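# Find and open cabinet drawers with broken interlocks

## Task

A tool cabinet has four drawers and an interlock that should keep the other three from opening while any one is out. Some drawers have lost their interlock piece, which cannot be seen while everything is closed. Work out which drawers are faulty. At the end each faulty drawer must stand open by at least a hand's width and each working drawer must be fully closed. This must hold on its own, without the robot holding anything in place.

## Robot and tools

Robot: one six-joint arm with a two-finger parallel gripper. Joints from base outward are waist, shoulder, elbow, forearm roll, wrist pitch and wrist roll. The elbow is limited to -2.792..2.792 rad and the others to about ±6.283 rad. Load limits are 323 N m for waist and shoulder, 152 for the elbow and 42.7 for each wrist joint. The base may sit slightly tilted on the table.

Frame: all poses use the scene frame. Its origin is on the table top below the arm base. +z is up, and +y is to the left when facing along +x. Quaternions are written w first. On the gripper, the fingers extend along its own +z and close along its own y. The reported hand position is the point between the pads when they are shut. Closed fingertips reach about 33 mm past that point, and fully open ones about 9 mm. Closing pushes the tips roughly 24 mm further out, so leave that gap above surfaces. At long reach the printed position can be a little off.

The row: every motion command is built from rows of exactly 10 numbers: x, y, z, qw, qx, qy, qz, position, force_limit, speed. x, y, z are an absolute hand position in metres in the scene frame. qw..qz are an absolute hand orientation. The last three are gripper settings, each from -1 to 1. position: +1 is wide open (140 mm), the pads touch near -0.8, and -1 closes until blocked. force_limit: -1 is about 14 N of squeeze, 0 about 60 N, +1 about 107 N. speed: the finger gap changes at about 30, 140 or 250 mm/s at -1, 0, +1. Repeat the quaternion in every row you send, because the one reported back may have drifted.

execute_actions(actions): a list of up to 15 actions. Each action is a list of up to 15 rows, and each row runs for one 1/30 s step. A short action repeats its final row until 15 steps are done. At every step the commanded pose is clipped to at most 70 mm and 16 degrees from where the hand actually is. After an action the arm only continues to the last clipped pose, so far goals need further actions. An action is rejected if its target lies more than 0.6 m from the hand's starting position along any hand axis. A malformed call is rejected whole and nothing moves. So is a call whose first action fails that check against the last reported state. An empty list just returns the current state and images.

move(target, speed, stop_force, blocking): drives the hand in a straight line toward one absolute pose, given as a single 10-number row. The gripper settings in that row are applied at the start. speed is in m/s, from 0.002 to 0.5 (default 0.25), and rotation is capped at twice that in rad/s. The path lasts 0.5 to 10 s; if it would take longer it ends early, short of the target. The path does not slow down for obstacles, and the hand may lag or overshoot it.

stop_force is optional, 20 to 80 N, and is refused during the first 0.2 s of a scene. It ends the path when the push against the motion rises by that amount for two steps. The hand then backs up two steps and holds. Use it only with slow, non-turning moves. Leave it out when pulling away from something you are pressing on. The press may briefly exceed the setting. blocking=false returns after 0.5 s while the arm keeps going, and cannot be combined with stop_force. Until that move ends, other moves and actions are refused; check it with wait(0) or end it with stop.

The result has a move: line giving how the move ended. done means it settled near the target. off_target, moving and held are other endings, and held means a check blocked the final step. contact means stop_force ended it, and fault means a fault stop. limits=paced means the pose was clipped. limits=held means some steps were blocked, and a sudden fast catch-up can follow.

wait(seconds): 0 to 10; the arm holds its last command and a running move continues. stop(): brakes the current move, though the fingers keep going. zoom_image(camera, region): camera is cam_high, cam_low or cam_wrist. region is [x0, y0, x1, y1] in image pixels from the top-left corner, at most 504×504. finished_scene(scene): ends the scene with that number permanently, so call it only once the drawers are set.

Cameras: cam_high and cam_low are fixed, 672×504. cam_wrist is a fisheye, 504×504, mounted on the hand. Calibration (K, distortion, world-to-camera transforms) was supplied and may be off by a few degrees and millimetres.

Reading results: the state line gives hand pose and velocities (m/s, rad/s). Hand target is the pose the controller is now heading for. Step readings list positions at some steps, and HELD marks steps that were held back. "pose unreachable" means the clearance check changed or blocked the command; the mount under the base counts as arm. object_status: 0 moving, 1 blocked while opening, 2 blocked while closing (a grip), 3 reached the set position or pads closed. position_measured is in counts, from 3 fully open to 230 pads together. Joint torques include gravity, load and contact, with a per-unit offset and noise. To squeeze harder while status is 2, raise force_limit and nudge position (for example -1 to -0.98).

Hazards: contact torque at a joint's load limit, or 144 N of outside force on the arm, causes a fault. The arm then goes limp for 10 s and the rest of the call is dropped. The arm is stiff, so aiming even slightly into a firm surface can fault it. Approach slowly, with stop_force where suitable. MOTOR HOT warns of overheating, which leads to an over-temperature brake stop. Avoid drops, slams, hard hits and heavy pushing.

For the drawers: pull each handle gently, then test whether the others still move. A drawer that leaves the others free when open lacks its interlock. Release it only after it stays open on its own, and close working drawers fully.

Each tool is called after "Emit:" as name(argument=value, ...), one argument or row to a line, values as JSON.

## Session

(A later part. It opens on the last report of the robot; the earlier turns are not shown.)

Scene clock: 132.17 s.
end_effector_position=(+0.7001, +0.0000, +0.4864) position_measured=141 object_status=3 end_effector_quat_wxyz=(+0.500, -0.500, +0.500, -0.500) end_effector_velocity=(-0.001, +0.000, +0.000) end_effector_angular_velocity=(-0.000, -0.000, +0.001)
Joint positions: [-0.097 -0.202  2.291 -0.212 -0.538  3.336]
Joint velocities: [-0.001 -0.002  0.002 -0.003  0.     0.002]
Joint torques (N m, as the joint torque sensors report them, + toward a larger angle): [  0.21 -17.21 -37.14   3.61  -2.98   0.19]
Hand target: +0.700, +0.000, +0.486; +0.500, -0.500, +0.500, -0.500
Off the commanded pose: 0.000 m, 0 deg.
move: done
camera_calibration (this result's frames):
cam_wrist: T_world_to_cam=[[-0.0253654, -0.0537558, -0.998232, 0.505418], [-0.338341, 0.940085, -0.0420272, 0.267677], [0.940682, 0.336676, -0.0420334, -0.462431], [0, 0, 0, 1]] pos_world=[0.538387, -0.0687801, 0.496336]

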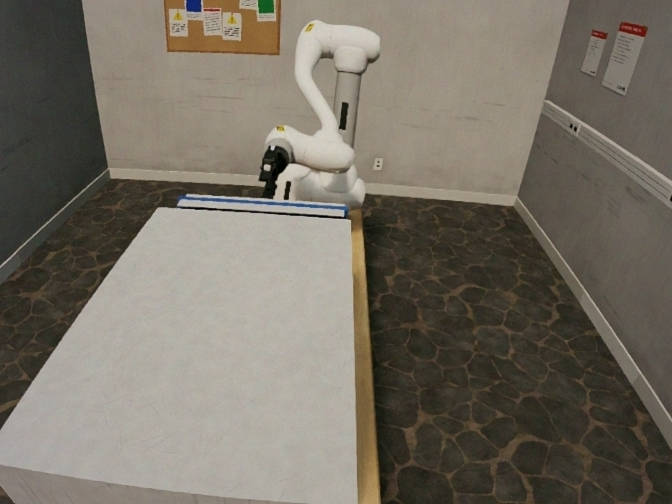

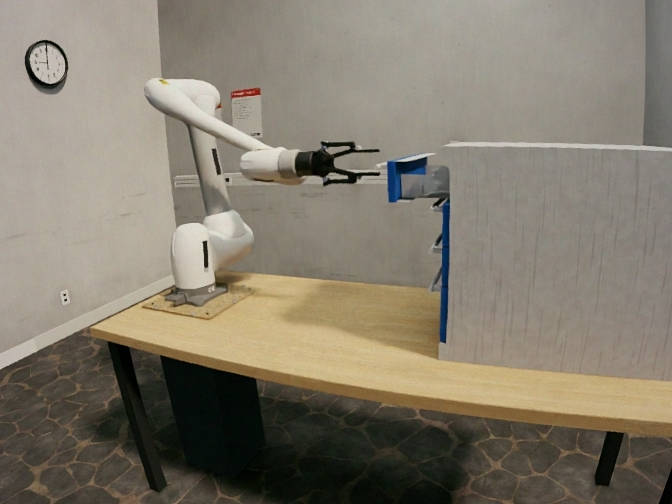

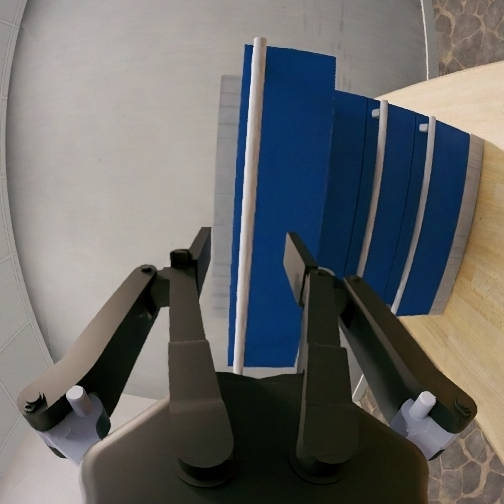

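Emit:
move(
  target=[0.70, 0, 0.25, 0.5, -0.5, 0.5, -0.5, -0.1, -0.5, 0],
  speed=0.3,
)

Emit:
move(
  target=[0.86, 0, 0.185, 0.5, -0.5, 0.5, -0.5, -0.1, -0.5, 0],
  speed=0.25,
)

Scene clock: 136.63 s.
end_effector_position=(+0.7002, -0.0000, +0.2500) position_measured=141 object_status=3 end_effector_quat_wxyz=(+0.500, -0.500, +0.500, -0.500) end_effector_velocity=(+0.001, +0.000, -0.000) end_effector_angular_velocity=(-0.001, -0.004, +0.000)
Joint positions: [-0.09   0.222  2.501 -0.11  -1.164  3.196]
Joint velocities: [ 0.     0.005 -0.002  0.    -0.007 -0.001]
Joint torques (N m, as the joint torque sensors report them, + toward a larger angle): [ -0.85 -46.04 -18.38   1.44  -3.09   0.31]
Hand target: +0.700, -0.000, +0.250; +0.500, -0.500, +0.500, -0.500
Off the commanded pose: 0.000 m, 0 deg.
move: done
camera_calibration (this result's frames):
cam_wrist: T_world_to_cam=[[-0.0256658, -0.0536257, -0.998231, 0.269635], [-0.338367, 0.940085, -0.0418022, 0.257785], [0.940664, 0.336696, -0.0422732, -0.47236], [0, 0, 0, 1]] pos_world=[0.538479, -0.0688393, 0.259966]

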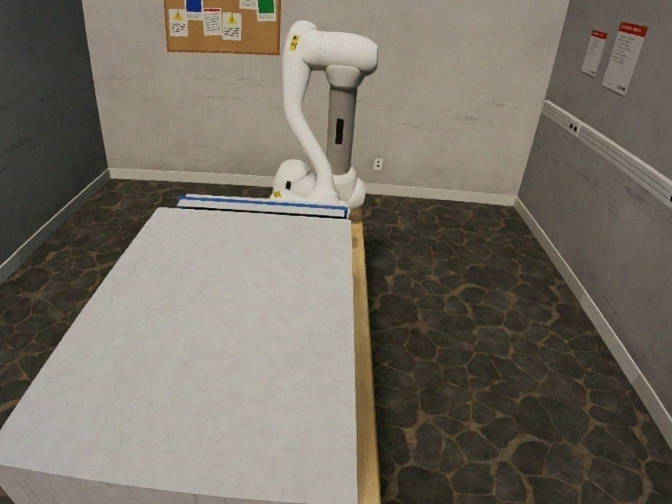

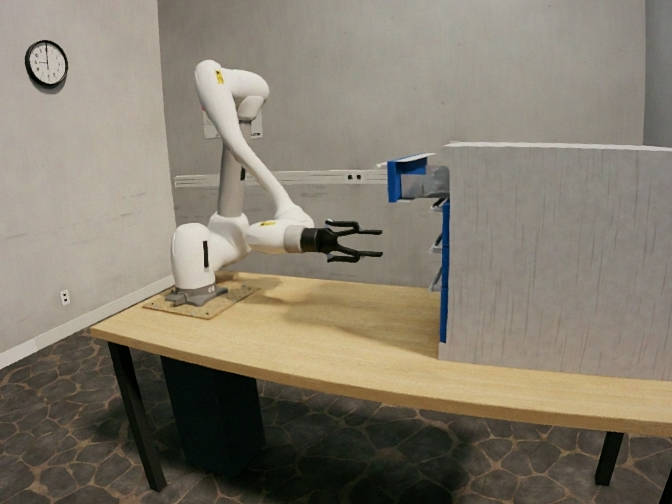

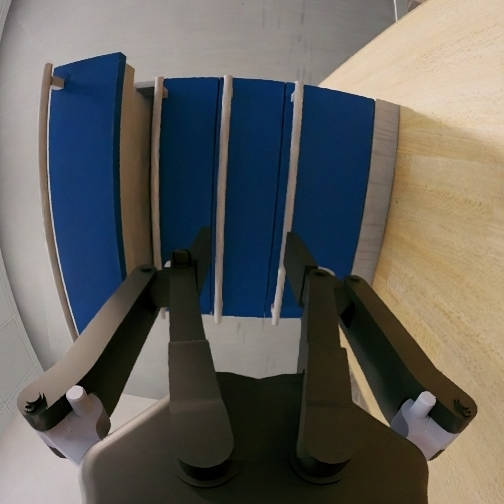

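Scene clock: 137.83 s.
end_effector_position=(+0.8600, -0.0000, +0.1853) position_measured=141 object_status=3 end_effector_quat_wxyz=(+0.500, -0.500, +0.500, -0.500) end_effector_velocity=(+0.001, -0.000, +0.000) end_effector_angular_velocity=(+0.001, -0.002, -0.001)
Joint positions: [-0.058  0.505  2.223 -0.075 -1.168  3.182]
Joint velocities: [ 0.     0.001 -0.003  0.001 -0.     0.   ]
Joint torques (N m, as the joint torque sensors report them, + toward a larger angle): [ -0.86 -69.75 -17.44   1.41  -3.26   0.37]
Hand target: +0.860, -0.000, +0.185; +0.500, -0.500, +0.500, -0.500
Off the commanded pose: 0.000 m, 0 deg.
move: done
camera_calibration (this result's frames):
cam_wrist: T_world_to_cam=[[-0.0252816, -0.0536859, -0.998238, 0.208856], [-0.338355, 0.940081, -0.041989, 0.309216], [0.940679, 0.336697, -0.0419316, -0.625525], [0, 0, 0, 1]] pos_world=[0.698323, -0.068863, 0.195243]

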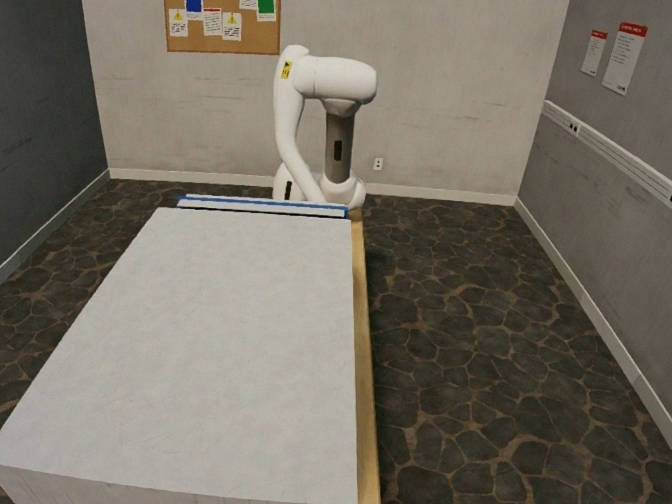

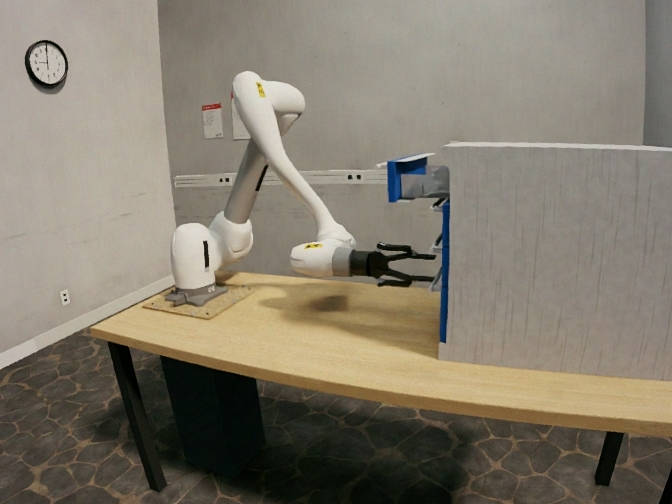

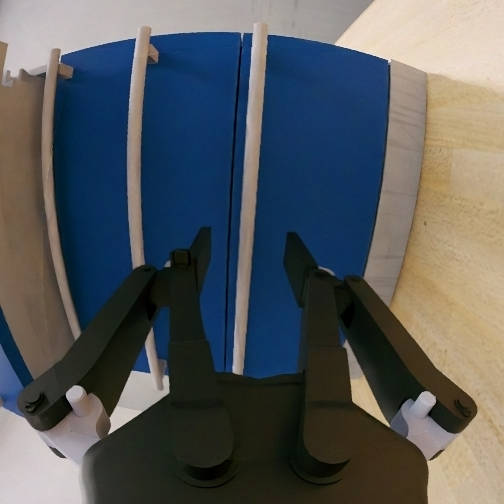

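Emit:
move(
  target=[0.893, 0, 0.186, 0.5, -0.5, 0.5, -0.5, -0.1, -0.5, 0],
  speed=0.03,
)

Emit:
execute_actions(
  actions=[
    [[0.893, 0, 0.186, 0.5, -0.5, 0.5, -0.5, -1, -0.5, -0.5]],
    [[0.893, 0, 0.186, 0.5, -0.5, 0.5, -0.5, -1, -0.5, -0.5]],
  ],
)

Scene clock: 143.47 s.
end_effector_position=(+0.8929, -0.0000, +0.1860) position_measured=141 object_status=3 end_effector_quat_wxyz=(+0.500, -0.500, +0.500, -0.500) end_effector_velocity=(+0.001, -0.001, -0.000) end_effector_angular_velocity=(+0.001, +0.001, -0.002)
Joint positions: [-0.054  0.53   2.16  -0.072 -1.13   3.183]
Joint velocities: [ 0.     0.    -0.002  0.002  0.002  0.   ]
Joint torques (N m, as the joint torque sensors report them, + toward a larger angle): [ -0.9  -75.08 -18.85   1.63  -3.5    0.39]
Hand target: +0.893, -0.000, +0.186; +0.500, -0.500, +0.500, -0.500
Off the commanded pose: 0.000 m, 0 deg.
move: done
camera_calibration (this result's frames):
cam_wrist: T_world_to_cam=[[-0.0253304, -0.0537321, -0.998234, 0.210485], [-0.338357, 0.94008, -0.042016, 0.320349], [0.940677, 0.336695, -0.0419932, -0.65645], [0, 0, 0, 1]] pos_world=[0.731231, -0.0688209, 0.196006]

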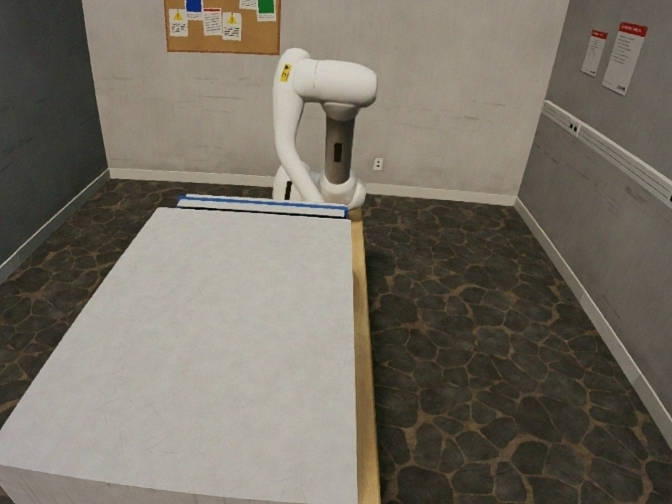

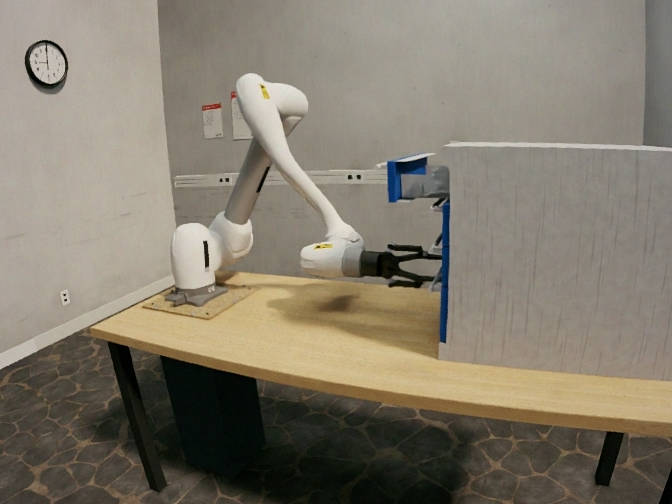

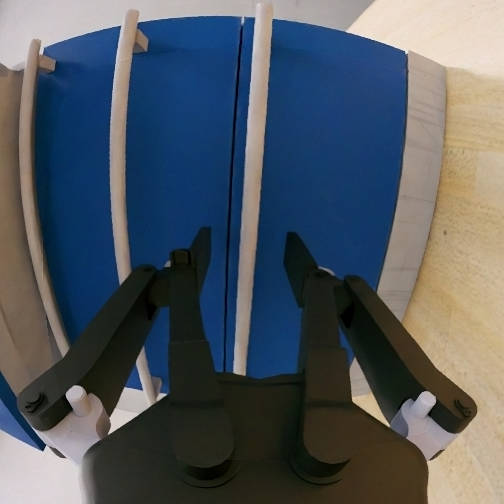

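Scene clock: 144.47 s.
end_effector_position=(+0.8930, -0.0000, +0.1860) position_measured=215 object_status=2 end_effector_quat_wxyz=(+0.500, -0.500, +0.500, -0.500) end_effector_velocity=(-0.000, -0.000, +0.000) end_effector_angular_velocity=(+0.000, -0.001, -0.001)
Joint positions: [-0.054  0.53   2.159 -0.072 -1.13   3.183]
Joint velocities: [ 0.    -0.     0.     0.001 -0.001  0.   ]
Joint torques (N m, as the joint torque sensors report them, + toward a larger angle): [ -1.47 -55.49 -17.53   1.3    4.59   0.27]
Hand target: +0.893, +0.000, +0.186; +0.500, -0.500, +0.500, -0.500
Off the commanded pose: 0.000 m, 0 deg.
Step readings (end_effector_position; steps 1 to 15: 1st action; 16 to 30: 2nd action):
0: (+0.8929, -0.0000, +0.1860)
1: (+0.8930, -0.0000, +0.1860)
2: (+0.8930, -0.0000, +0.1860)
4: (+0.8930, -0.0000, +0.1860)
8: (+0.8930, -0.0000, +0.1860)
15: (+0.8930, -0.0000, +0.1860)
16: (+0.8930, +0.0000, +0.1861)
17: (+0.8930, -0.0000, +0.1862)
19: (+0.8930, -0.0000, +0.1862)
23: (+0.8930, -0.0000, +0.1861)
30: end_effector_position above
camera_calibration (this result's frames):
cam_wrist: T_world_to_cam=[[-0.0252518, -0.0537022, -0.998238, 0.210414], [-0.338322, 0.940092, -0.0420158, 0.320354], [0.940692, 0.336665, -0.0419077, -0.65658], [0, 0, 0, 1]] pos_world=[0.731335, -0.0688149, 0.195988]

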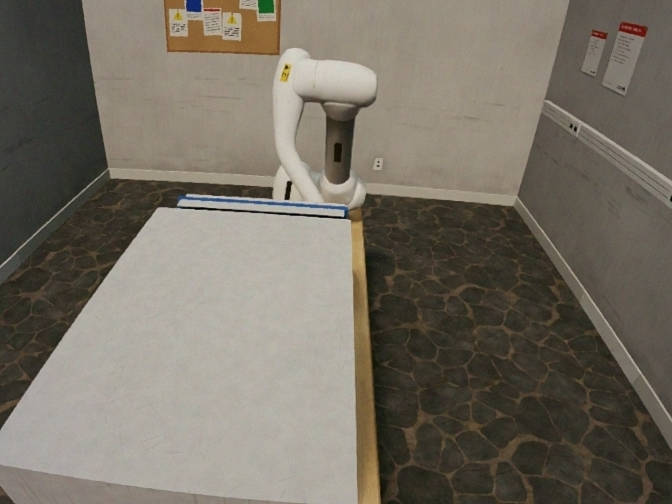

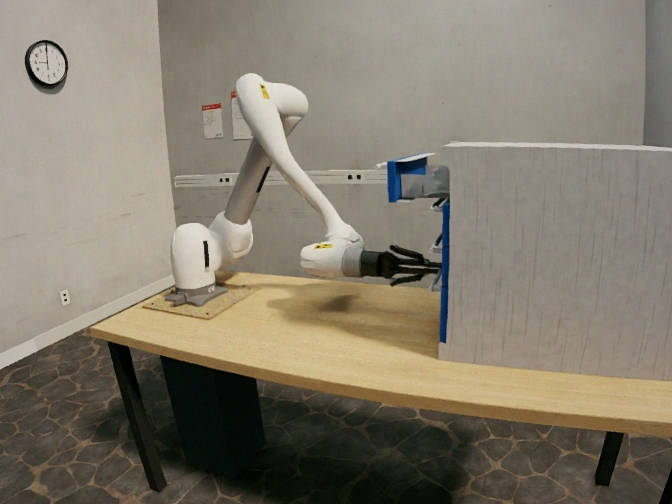

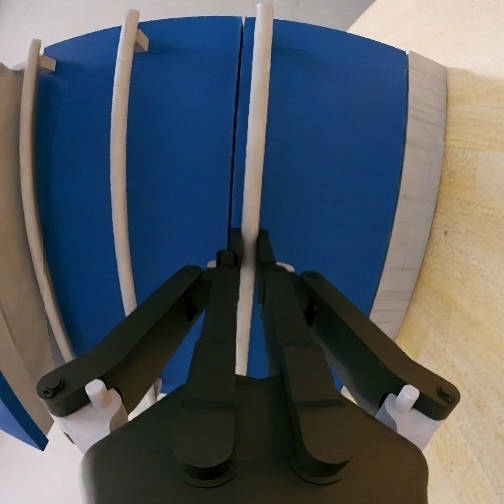

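Test pull, slowly.

Emit:
move(
  target=[0.863, 0, 0.187, 0.5, -0.5, 0.5, -0.5, -1, -0.5, -0.5],
  speed=0.008,
  stop_force=35,
)

Scene clock: 147.03 s.
end_effector_position=(+0.8874, -0.0000, +0.1863) position_measured=215 object_status=2 end_effector_quat_wxyz=(+0.500, -0.500, +0.500, -0.500) end_effector_velocity=(+0.003, -0.000, +0.001) end_effector_angular_velocity=(-0.000, -0.002, -0.001)
Joint positions: [-0.055  0.525  2.17  -0.072 -1.135  3.183]
Joint velocities: [-0.     0.002 -0.005  0.001  0.002 -0.   ]
Joint torques (N m, as the joint torque sensors report them, + toward a larger angle): [ -1.86 -71.55   4.87   1.31  -1.56   0.24]
Hand target: +0.888, +0.000, +0.186; +0.500, -0.500, +0.500, -0.500
Off the commanded pose: 0.024 m, 0 deg.
move: contact
camera_calibration (this result's frames):
cam_wrist: T_world_to_cam=[[-0.0253421, -0.0537502, -0.998233, 0.210555], [-0.338331, 0.940088, -0.0420302, 0.318476], [0.940686, 0.336667, -0.0420091, -0.651215], [0, 0, 0, 1]] pos_world=[0.725675, -0.0688352, 0.196211]

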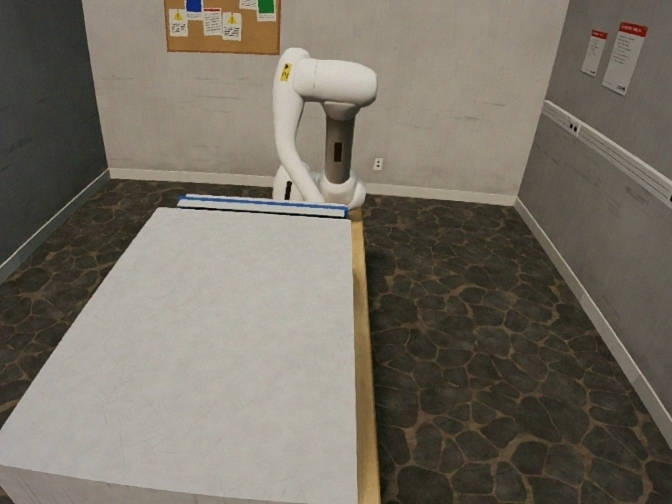

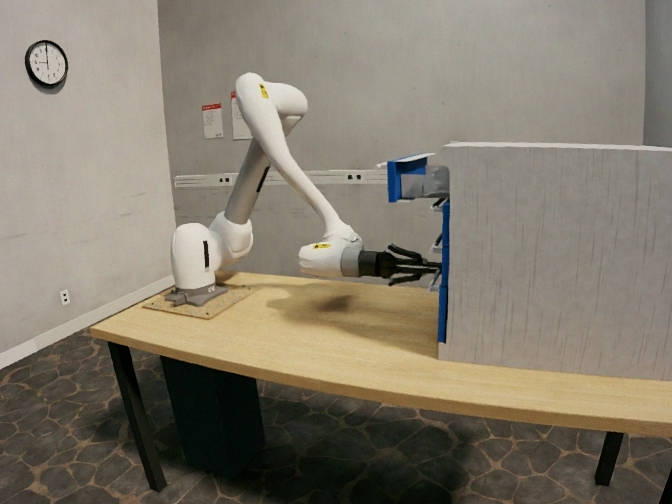

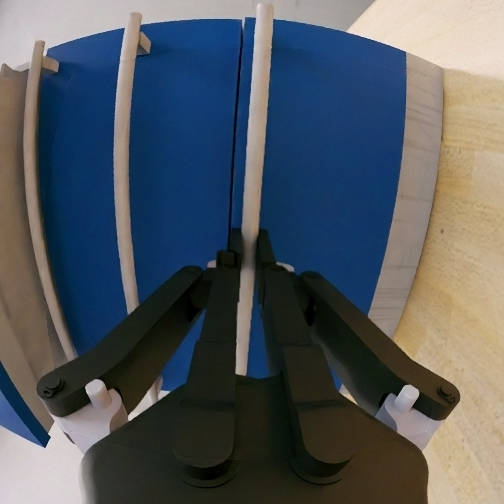

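Emit:
move(
  target=[0.893, 0, 0.1865, 0.5, -0.5, 0.5, -0.5, -1, -0.5, -0.5],
  speed=0.01,
)

Emit:
execute_actions(
  actions=[
    [[0.893, 0, 0.1865, 0.5, -0.5, 0.5, -0.5, -0.1, -0.5, 0]],
  ],
)

Emit:
move(
  target=[0.70, 0, 0.25, 0.5, -0.5, 0.5, -0.5, -0.1, -0.5, 0],
  speed=0.3,
)

Emit:
move(
  target=[0.70, 0, 0.4865, 0.5, -0.5, 0.5, -0.5, -0.1, -0.5, 0],
  speed=0.3,
)

Emit:
move(
  target=[0.766, 0, 0.4865, 0.5, -0.5, 0.5, -0.5, -0.1, -0.5, 0],
  speed=0.1,
)

Emit:
execute_actions(
  actions=[
    [[0.766, 0, 0.4865, 0.5, -0.5, 0.5, -0.5, -1, -0.5, 0]],
  ],
)

Emit:
move(
  target=[0.886, 0, 0.4865, 0.5, -0.5, 0.5, -0.5, -1, -0.5, 0],
  speed=0.06,
  stop_force=50,
)

Emit:
move(
  target=[0.90, 0, 0.4865, 0.5, -0.5, 0.5, -0.5, -1, -0.5, 0],
  speed=0.006,
  stop_force=35,
)

Scene clock: 156.27 s.
end_effector_position=(+0.8929, +0.0000, +0.1865) position_measured=215 object_status=2 end_effector_quat_wxyz=(+0.500, -0.500, +0.500, -0.500) end_effector_velocity=(+0.000, -0.000, -0.001) end_effector_angular_velocity=(-0.000, +0.001, +0.000)
Joint positions: [-0.054  0.529  2.16  -0.072 -1.129  3.183]
Joint velocities: [ 0.     0.001 -0.001 -0.     0.001 -0.   ]
Joint torques (N m, as the joint torque sensors report them, + toward a larger angle): [ -0.98 -70.23 -17.07   1.57  -1.31   0.22]
Hand target: +0.893, -0.000, +0.187; +0.500, -0.500, +0.500, -0.500
Off the commanded pose: 0.000 m, 0 deg.
move: done
camera_calibration (this result's frames):
cam_wrist: T_world_to_cam=[[-0.0254037, -0.0537299, -0.998232, 0.210957], [-0.338361, 0.940079, -0.041989, 0.320359], [0.940674, 0.336696, -0.0420615, -0.656424], [0, 0, 0, 1]] pos_world=[0.731236, -0.0688126, 0.196425]

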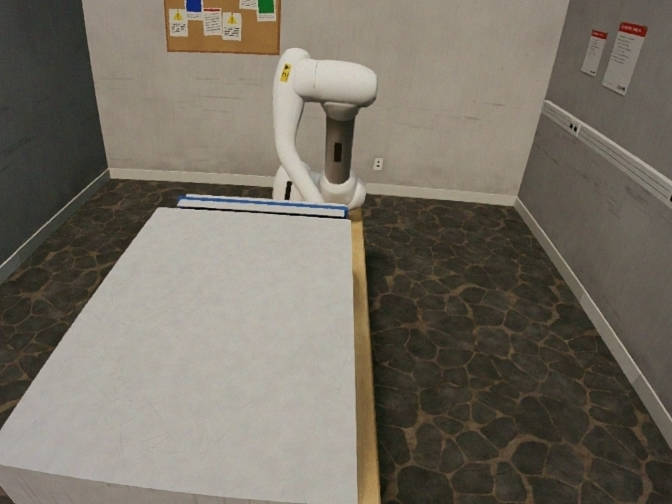

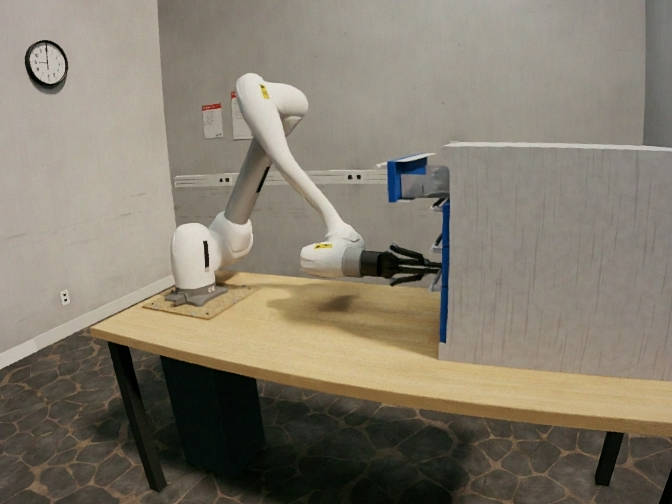

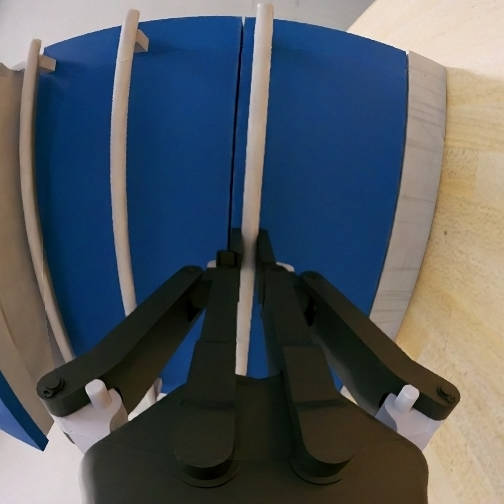

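Scene clock: 156.77 s.
end_effector_position=(+0.8930, -0.0000, +0.1864) position_measured=141 object_status=0 end_effector_quat_wxyz=(+0.500, -0.500, +0.500, -0.500) end_effector_velocity=(-0.000, -0.000, -0.000) end_effector_angular_velocity=(+0.000, +0.001, -0.000)
Joint positions: [-0.054  0.53   2.159 -0.072 -1.129  3.183]
Joint velocities: [ 0.    -0.     0.001  0.     0.    -0.   ]
Joint torques (N m, as the joint torque sensors report them, + toward a larger angle): [ -1.36 -75.27 -19.22   1.73  -3.28   0.26]
Hand target: +0.893, -0.000, +0.187; +0.500, -0.500, +0.500, -0.500
Off the commanded pose: 0.000 m, 0 deg.
Step readings (end_effector_position):
0: (+0.8929, +0.0000, +0.1865)
1: (+0.8930, +0.0000, +0.1865)
2: (+0.8930, -0.0000, +0.1864)
4: (+0.8930, -0.0000, +0.1863)
8: (+0.8930, -0.0000, +0.1864)
15: end_effector_position above
camera_calibration (this result's frames):
cam_wrist: T_world_to_cam=[[-0.025431, -0.053711, -0.998233, 0.210937], [-0.338351, 0.940084, -0.0419624, 0.320366], [0.940676, 0.336686, -0.0420804, -0.656488], [0, 0, 0, 1]] pos_world=[0.731303, -0.0688116, 0.196383]

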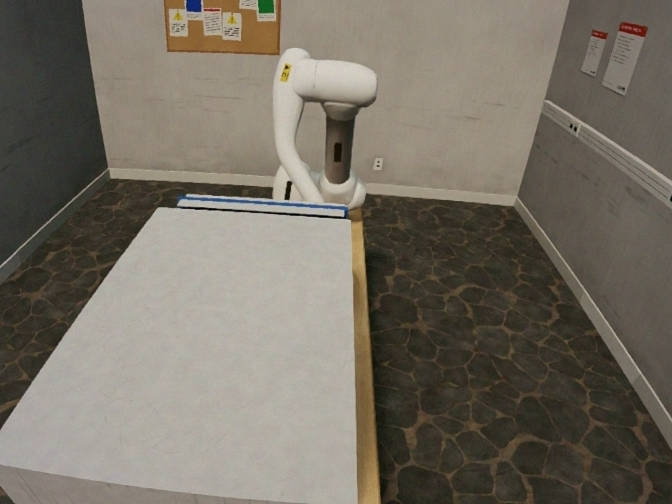

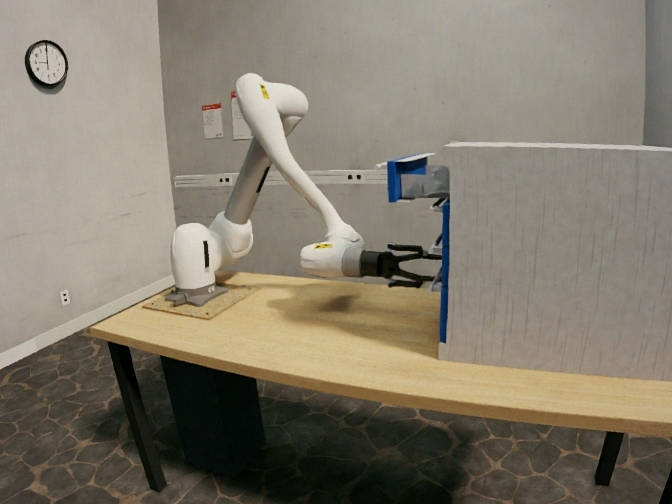

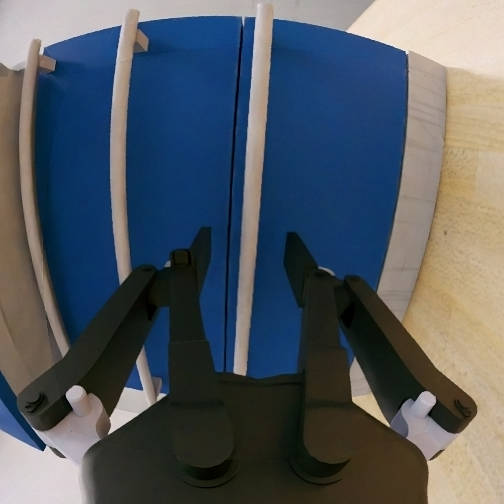

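Scene clock: 157.97 s.
end_effector_position=(+0.7000, +0.0001, +0.2496) position_measured=141 object_status=3 end_effector_quat_wxyz=(+0.500, -0.500, +0.500, -0.500) end_effector_velocity=(-0.001, -0.000, +0.000) end_effector_angular_velocity=(-0.000, +0.000, +0.000)
Joint positions: [-0.09   0.223  2.502 -0.11  -1.165  3.196]
Joint velocities: [-0.001 -0.003  0.002 -0.001  0.002  0.   ]
Joint torques (N m, as the joint torque sensors report them, + toward a larger angle): [ -1.97 -45.53 -17.24   1.61  -2.93   0.12]
Hand target: +0.700, +0.000, +0.250; +0.500, -0.500, +0.500, -0.500
Off the commanded pose: 0.000 m, 0 deg.
move: done
camera_calibration (this result's frames):
cam_wrist: T_world_to_cam=[[-0.025376, -0.0537768, -0.99823, 0.269103], [-0.338348, 0.940081, -0.0420431, 0.257673], [0.940679, 0.336682, -0.0420508, -0.472302], [0, 0, 0, 1]] pos_world=[0.538296, -0.0687465, 0.2596]

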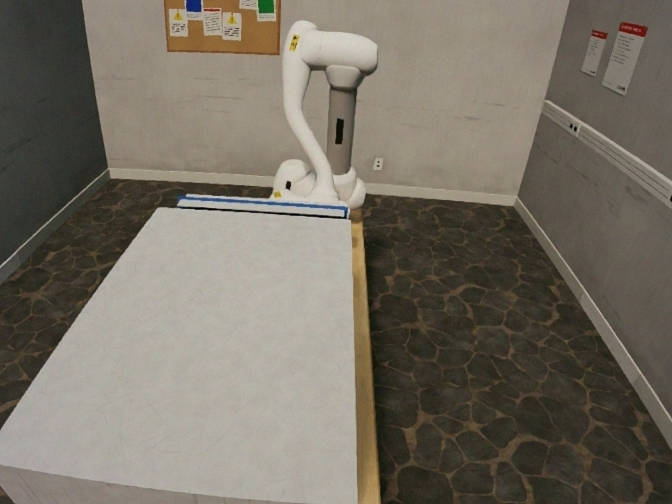

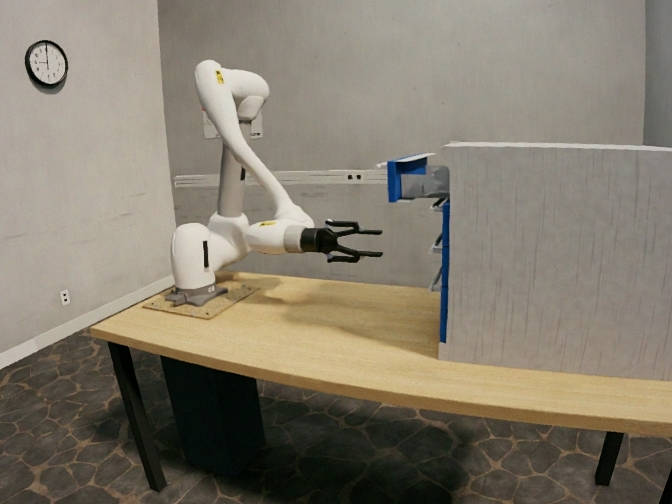

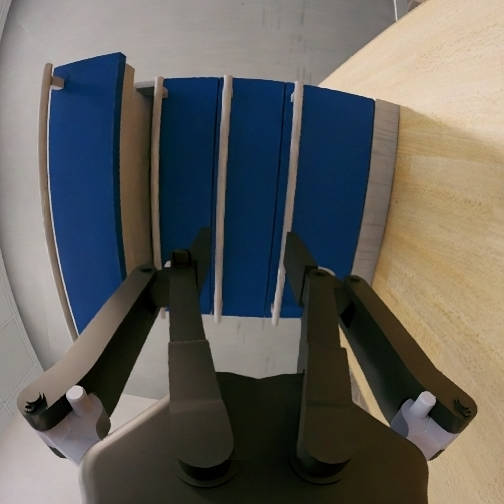

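Scene clock: 159.27 s.
end_effector_position=(+0.6996, +0.0000, +0.4864) position_measured=141 object_status=3 end_effector_quat_wxyz=(+0.500, -0.500, +0.500, -0.500) end_effector_velocity=(+0.001, +0.000, +0.002) end_effector_angular_velocity=(+0.001, +0.002, +0.003)
Joint positions: [-0.097 -0.203  2.292 -0.212 -0.538  3.335]
Joint velocities: [-0.002 -0.001 -0.004 -0.011  0.005  0.011]
Joint torques (N m, as the joint torque sensors report them, + toward a larger angle): [  2.48 -18.39 -36.92   3.53  -3.35   0.18]
Hand target: +0.700, +0.000, +0.487; +0.500, -0.500, +0.500, -0.500
Off the commanded pose: 0.000 m, 0 deg.
move: done
camera_calibration (this result's frames):
cam_wrist: T_world_to_cam=[[-0.0253185, -0.0538594, -0.998228, 0.505374], [-0.338142, 0.940151, -0.0421494, 0.267439], [0.940754, 0.336476, -0.0420153, -0.462058], [0, 0, 0, 1]] pos_world=[0.537911, -0.0687426, 0.496337]

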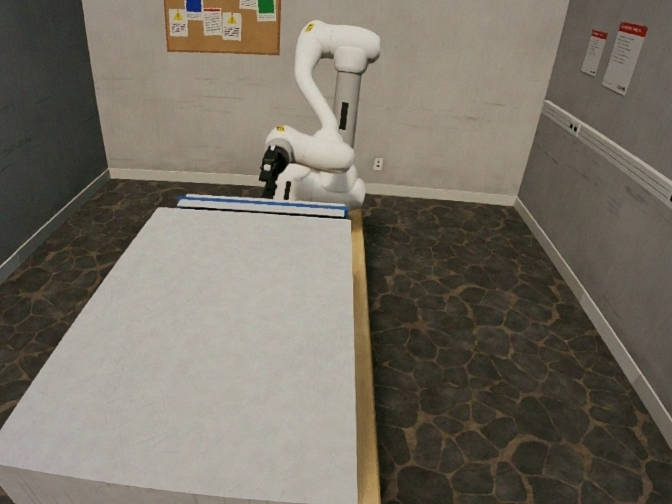

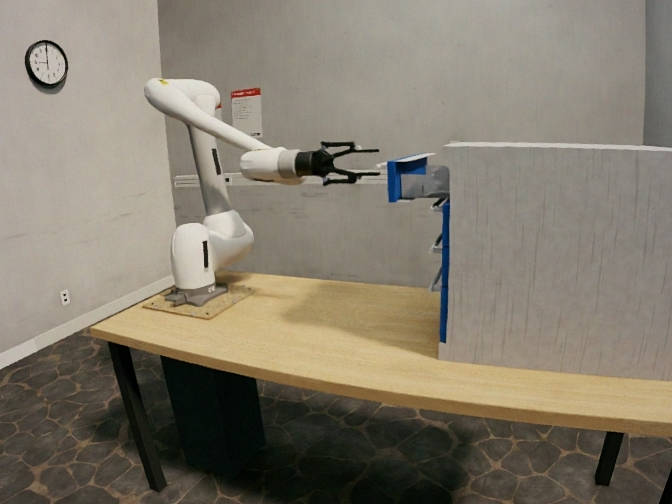

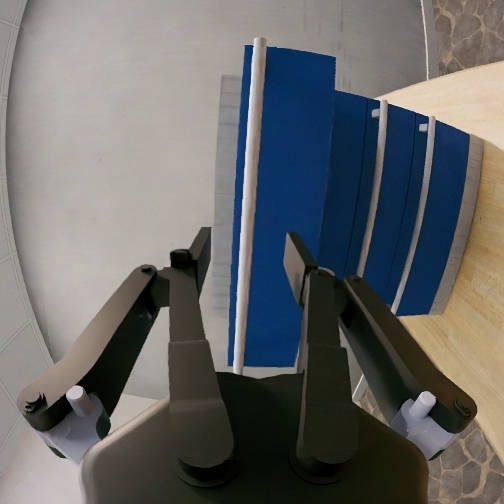

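Scene clock: 160.33 s.
end_effector_position=(+0.7659, -0.0000, +0.4866) position_measured=141 object_status=3 end_effector_quat_wxyz=(+0.500, -0.500, +0.500, -0.500) end_effector_velocity=(+0.001, -0.000, +0.001) end_effector_angular_velocity=(+0.001, -0.000, -0.001)
Joint positions: [-0.081 -0.085  2.194 -0.175 -0.555  3.302]
Joint velocities: [ 0.     0.001 -0.003  0.002  0.001 -0.001]
Joint torques (N m, as the joint torque sensors report them, + toward a larger angle): [  0.09 -31.3  -35.89   3.7   -3.25   0.32]
Hand target: +0.766, -0.000, +0.487; +0.500, -0.500, +0.500, -0.500
Off the commanded pose: 0.000 m, 0 deg.
move: done
camera_calibration (this result's frames):
cam_wrist: T_world_to_cam=[[-0.0252991, -0.0537095, -0.998236, 0.507279], [-0.338352, 0.940082, -0.0420054, 0.290011], [0.94068, 0.336692, -0.0419559, -0.524361], [0, 0, 0, 1]] pos_world=[0.604215, -0.0688396, 0.496567]

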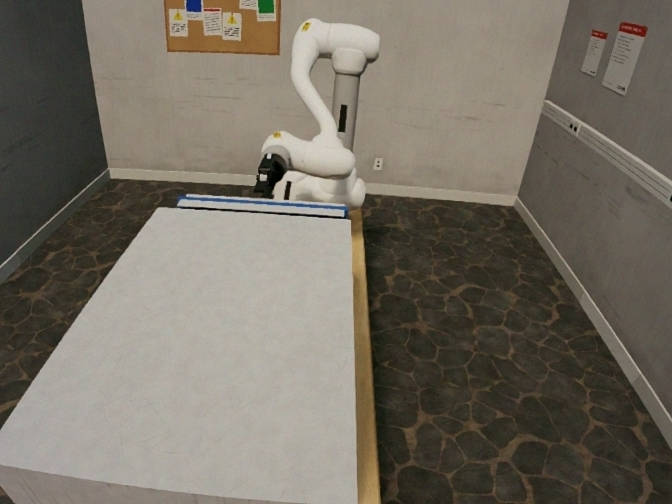

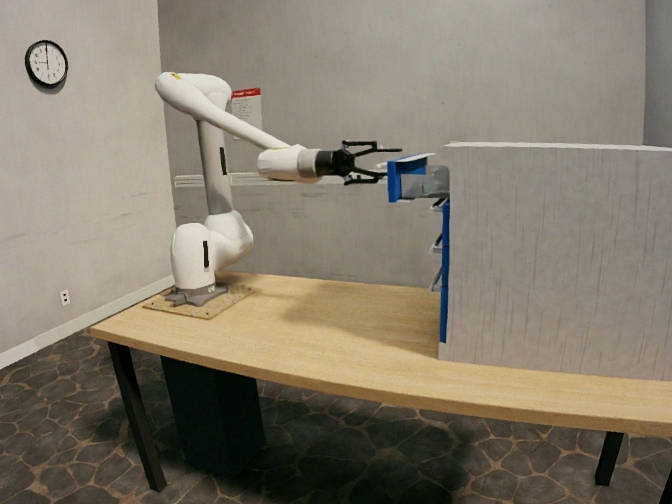

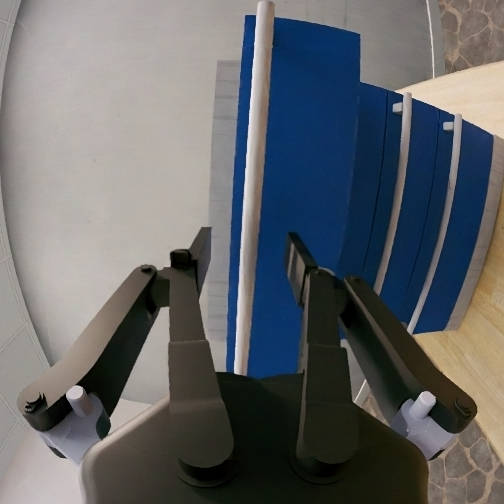

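Scene clock: 160.83 s.
end_effector_position=(+0.7660, -0.0000, +0.4865) position_measured=215 object_status=0 end_effector_quat_wxyz=(+0.500, -0.500, +0.500, -0.500) end_effector_velocity=(-0.000, +0.000, -0.000) end_effector_angular_velocity=(-0.000, +0.000, +0.000)
Joint positions: [-0.081 -0.085  2.194 -0.175 -0.555  3.301]
Joint velocities: [ 0. -0.  0. -0.  0.  0.]
Joint torques (N m, as the joint torque sensors report them, + toward a larger angle): [ -0.75 -33.97 -39.97   3.86  -4.59   0.46]
Hand target: +0.766, -0.000, +0.487; +0.500, -0.500, +0.500, -0.500
Off the commanded pose: 0.000 m, 0 deg.
Step readings (end_effector_position):
0: (+0.7659, -0.0000, +0.4866)
1: (+0.7659, -0.0000, +0.4866)
2: (+0.7660, -0.0000, +0.4866)
4: (+0.7660, -0.0000, +0.4866)
8: (+0.7660, -0.0000, +0.4865)
15: end_effector_position above
camera_calibration (this result's frames):
cam_wrist: T_world_to_cam=[[-0.0253353, -0.0537149, -0.998235, 0.507197], [-0.338348, 0.940083, -0.0419984, 0.290013], [0.94068, 0.336687, -0.0419916, -0.52446], [0, 0, 0, 1]] pos_world=[0.604324, -0.0688141, 0.496459]

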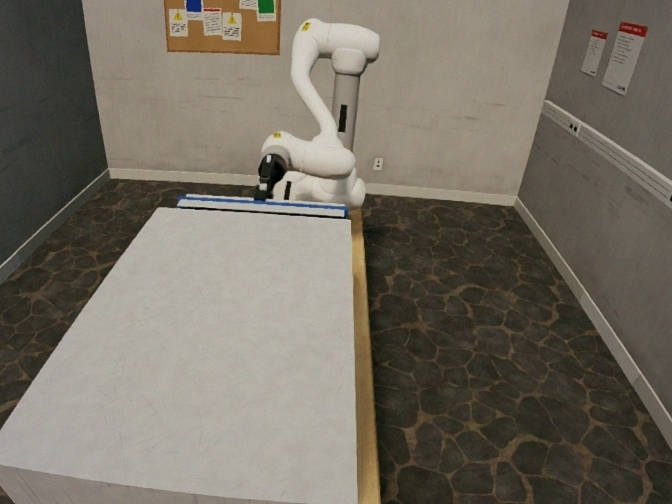

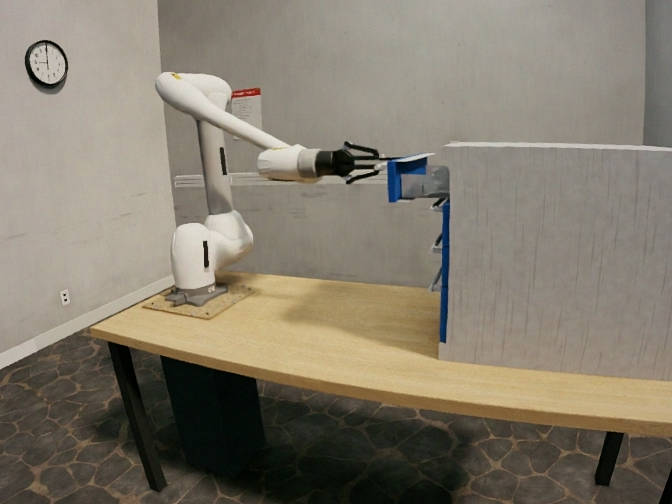

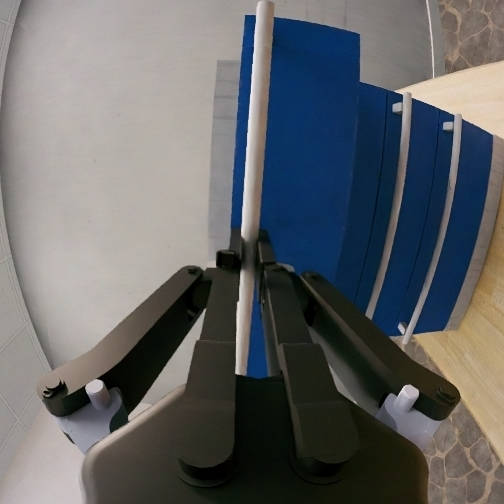

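Scene clock: 163.17 s.
end_effector_position=(+0.8859, -0.0000, +0.4867) position_measured=215 object_status=2 end_effector_quat_wxyz=(+0.500, -0.500, +0.500, -0.500) end_effector_velocity=(+0.001, -0.000, -0.000) end_effector_angular_velocity=(-0.001, +0.000, -0.000)
Joint positions: [-0.061  0.107  1.997 -0.138 -0.547  3.271]
Joint velocities: [ 0.     0.002 -0.002  0.     0.001 -0.001]
Joint torques (N m, as the joint torque sensors report them, + toward a larger angle): [ -0.41 -48.51 -34.45   3.56  -2.42   0.31]
Hand target: +0.886, -0.000, +0.487; +0.500, -0.500, +0.500, -0.500
Off the commanded pose: 0.000 m, 0 deg.
move: done
camera_calibration (this result's frames):
cam_wrist: T_world_to_cam=[[-0.0253378, -0.0537035, -0.998235, 0.510405], [-0.338344, 0.940085, -0.0419871, 0.330615], [0.940681, 0.336683, -0.0419899, -0.637215], [0, 0, 0, 1]] pos_world=[0.72421, -0.0688563, 0.496629]

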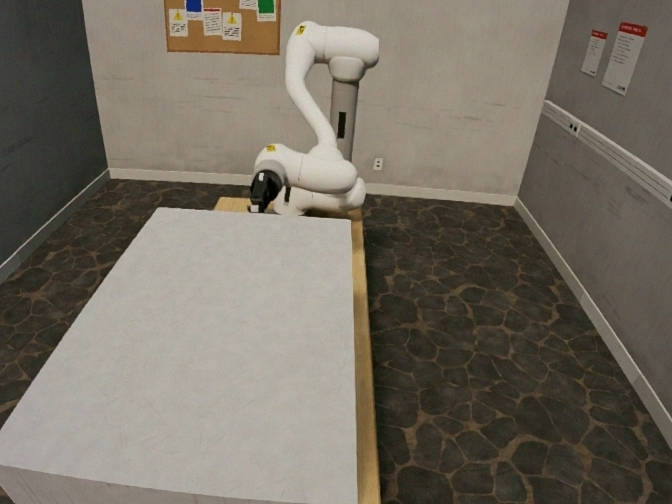

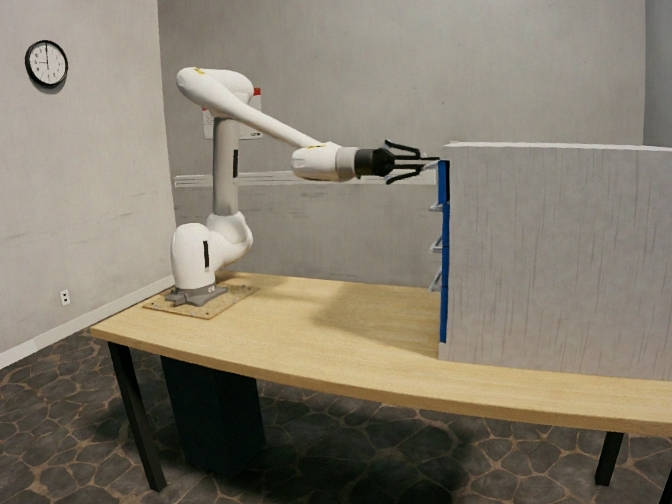

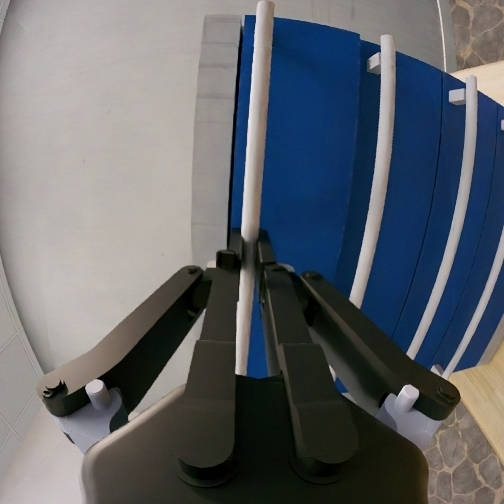

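Scene clock: 165.33 s.
end_effector_position=(+0.8968, +0.0000, +0.4865) position_measured=215 object_status=2 end_effector_quat_wxyz=(+0.500, -0.500, +0.500, -0.500) end_effector_velocity=(-0.002, +0.000, -0.001) end_effector_angular_velocity=(-0.000, +0.001, +0.000)
Joint positions: [-0.059  0.124  1.978 -0.136 -0.544  3.269]
Joint velocities: [ 0.    -0.003  0.004 -0.    -0.001 -0.   ]
Joint torques (N m, as the joint torque sensors report them, + toward a larger angle): [ -0.16 -29.02 -42.75   3.31   0.3    0.29]
Hand target: +0.897, -0.000, +0.487; +0.500, -0.500, +0.500, -0.500
Off the commanded pose: 0.003 m, 0 deg.
move: contact
camera_calibration (this result's frames):
cam_wrist: T_world_to_cam=[[-0.0254028, -0.0537105, -0.998233, 0.510601], [-0.338347, 0.940085, -0.0419716, 0.334252], [0.940678, 0.336683, -0.0420535, -0.647484], [0, 0, 0, 1]] pos_world=[0.735138, -0.0688037, 0.496499]

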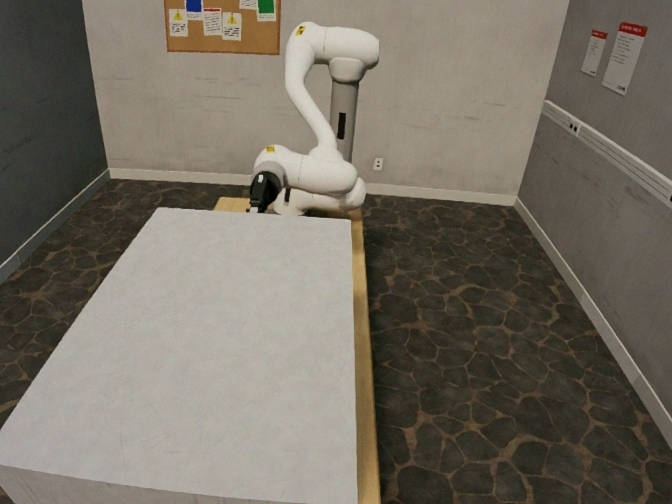

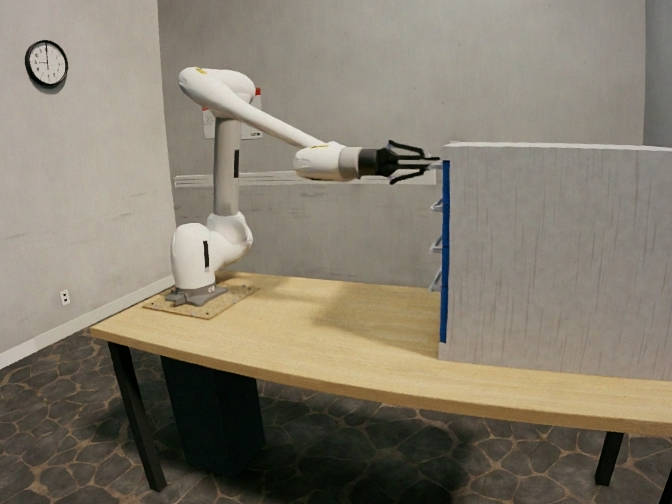

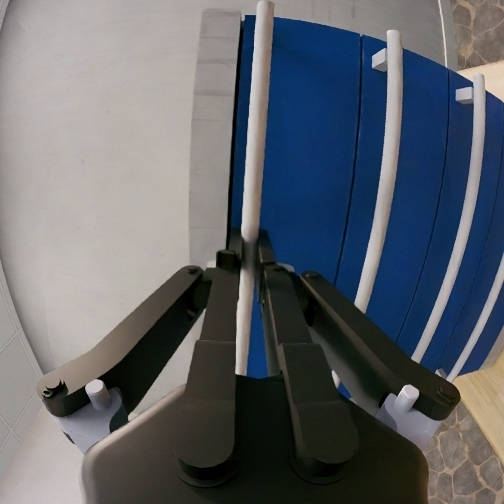

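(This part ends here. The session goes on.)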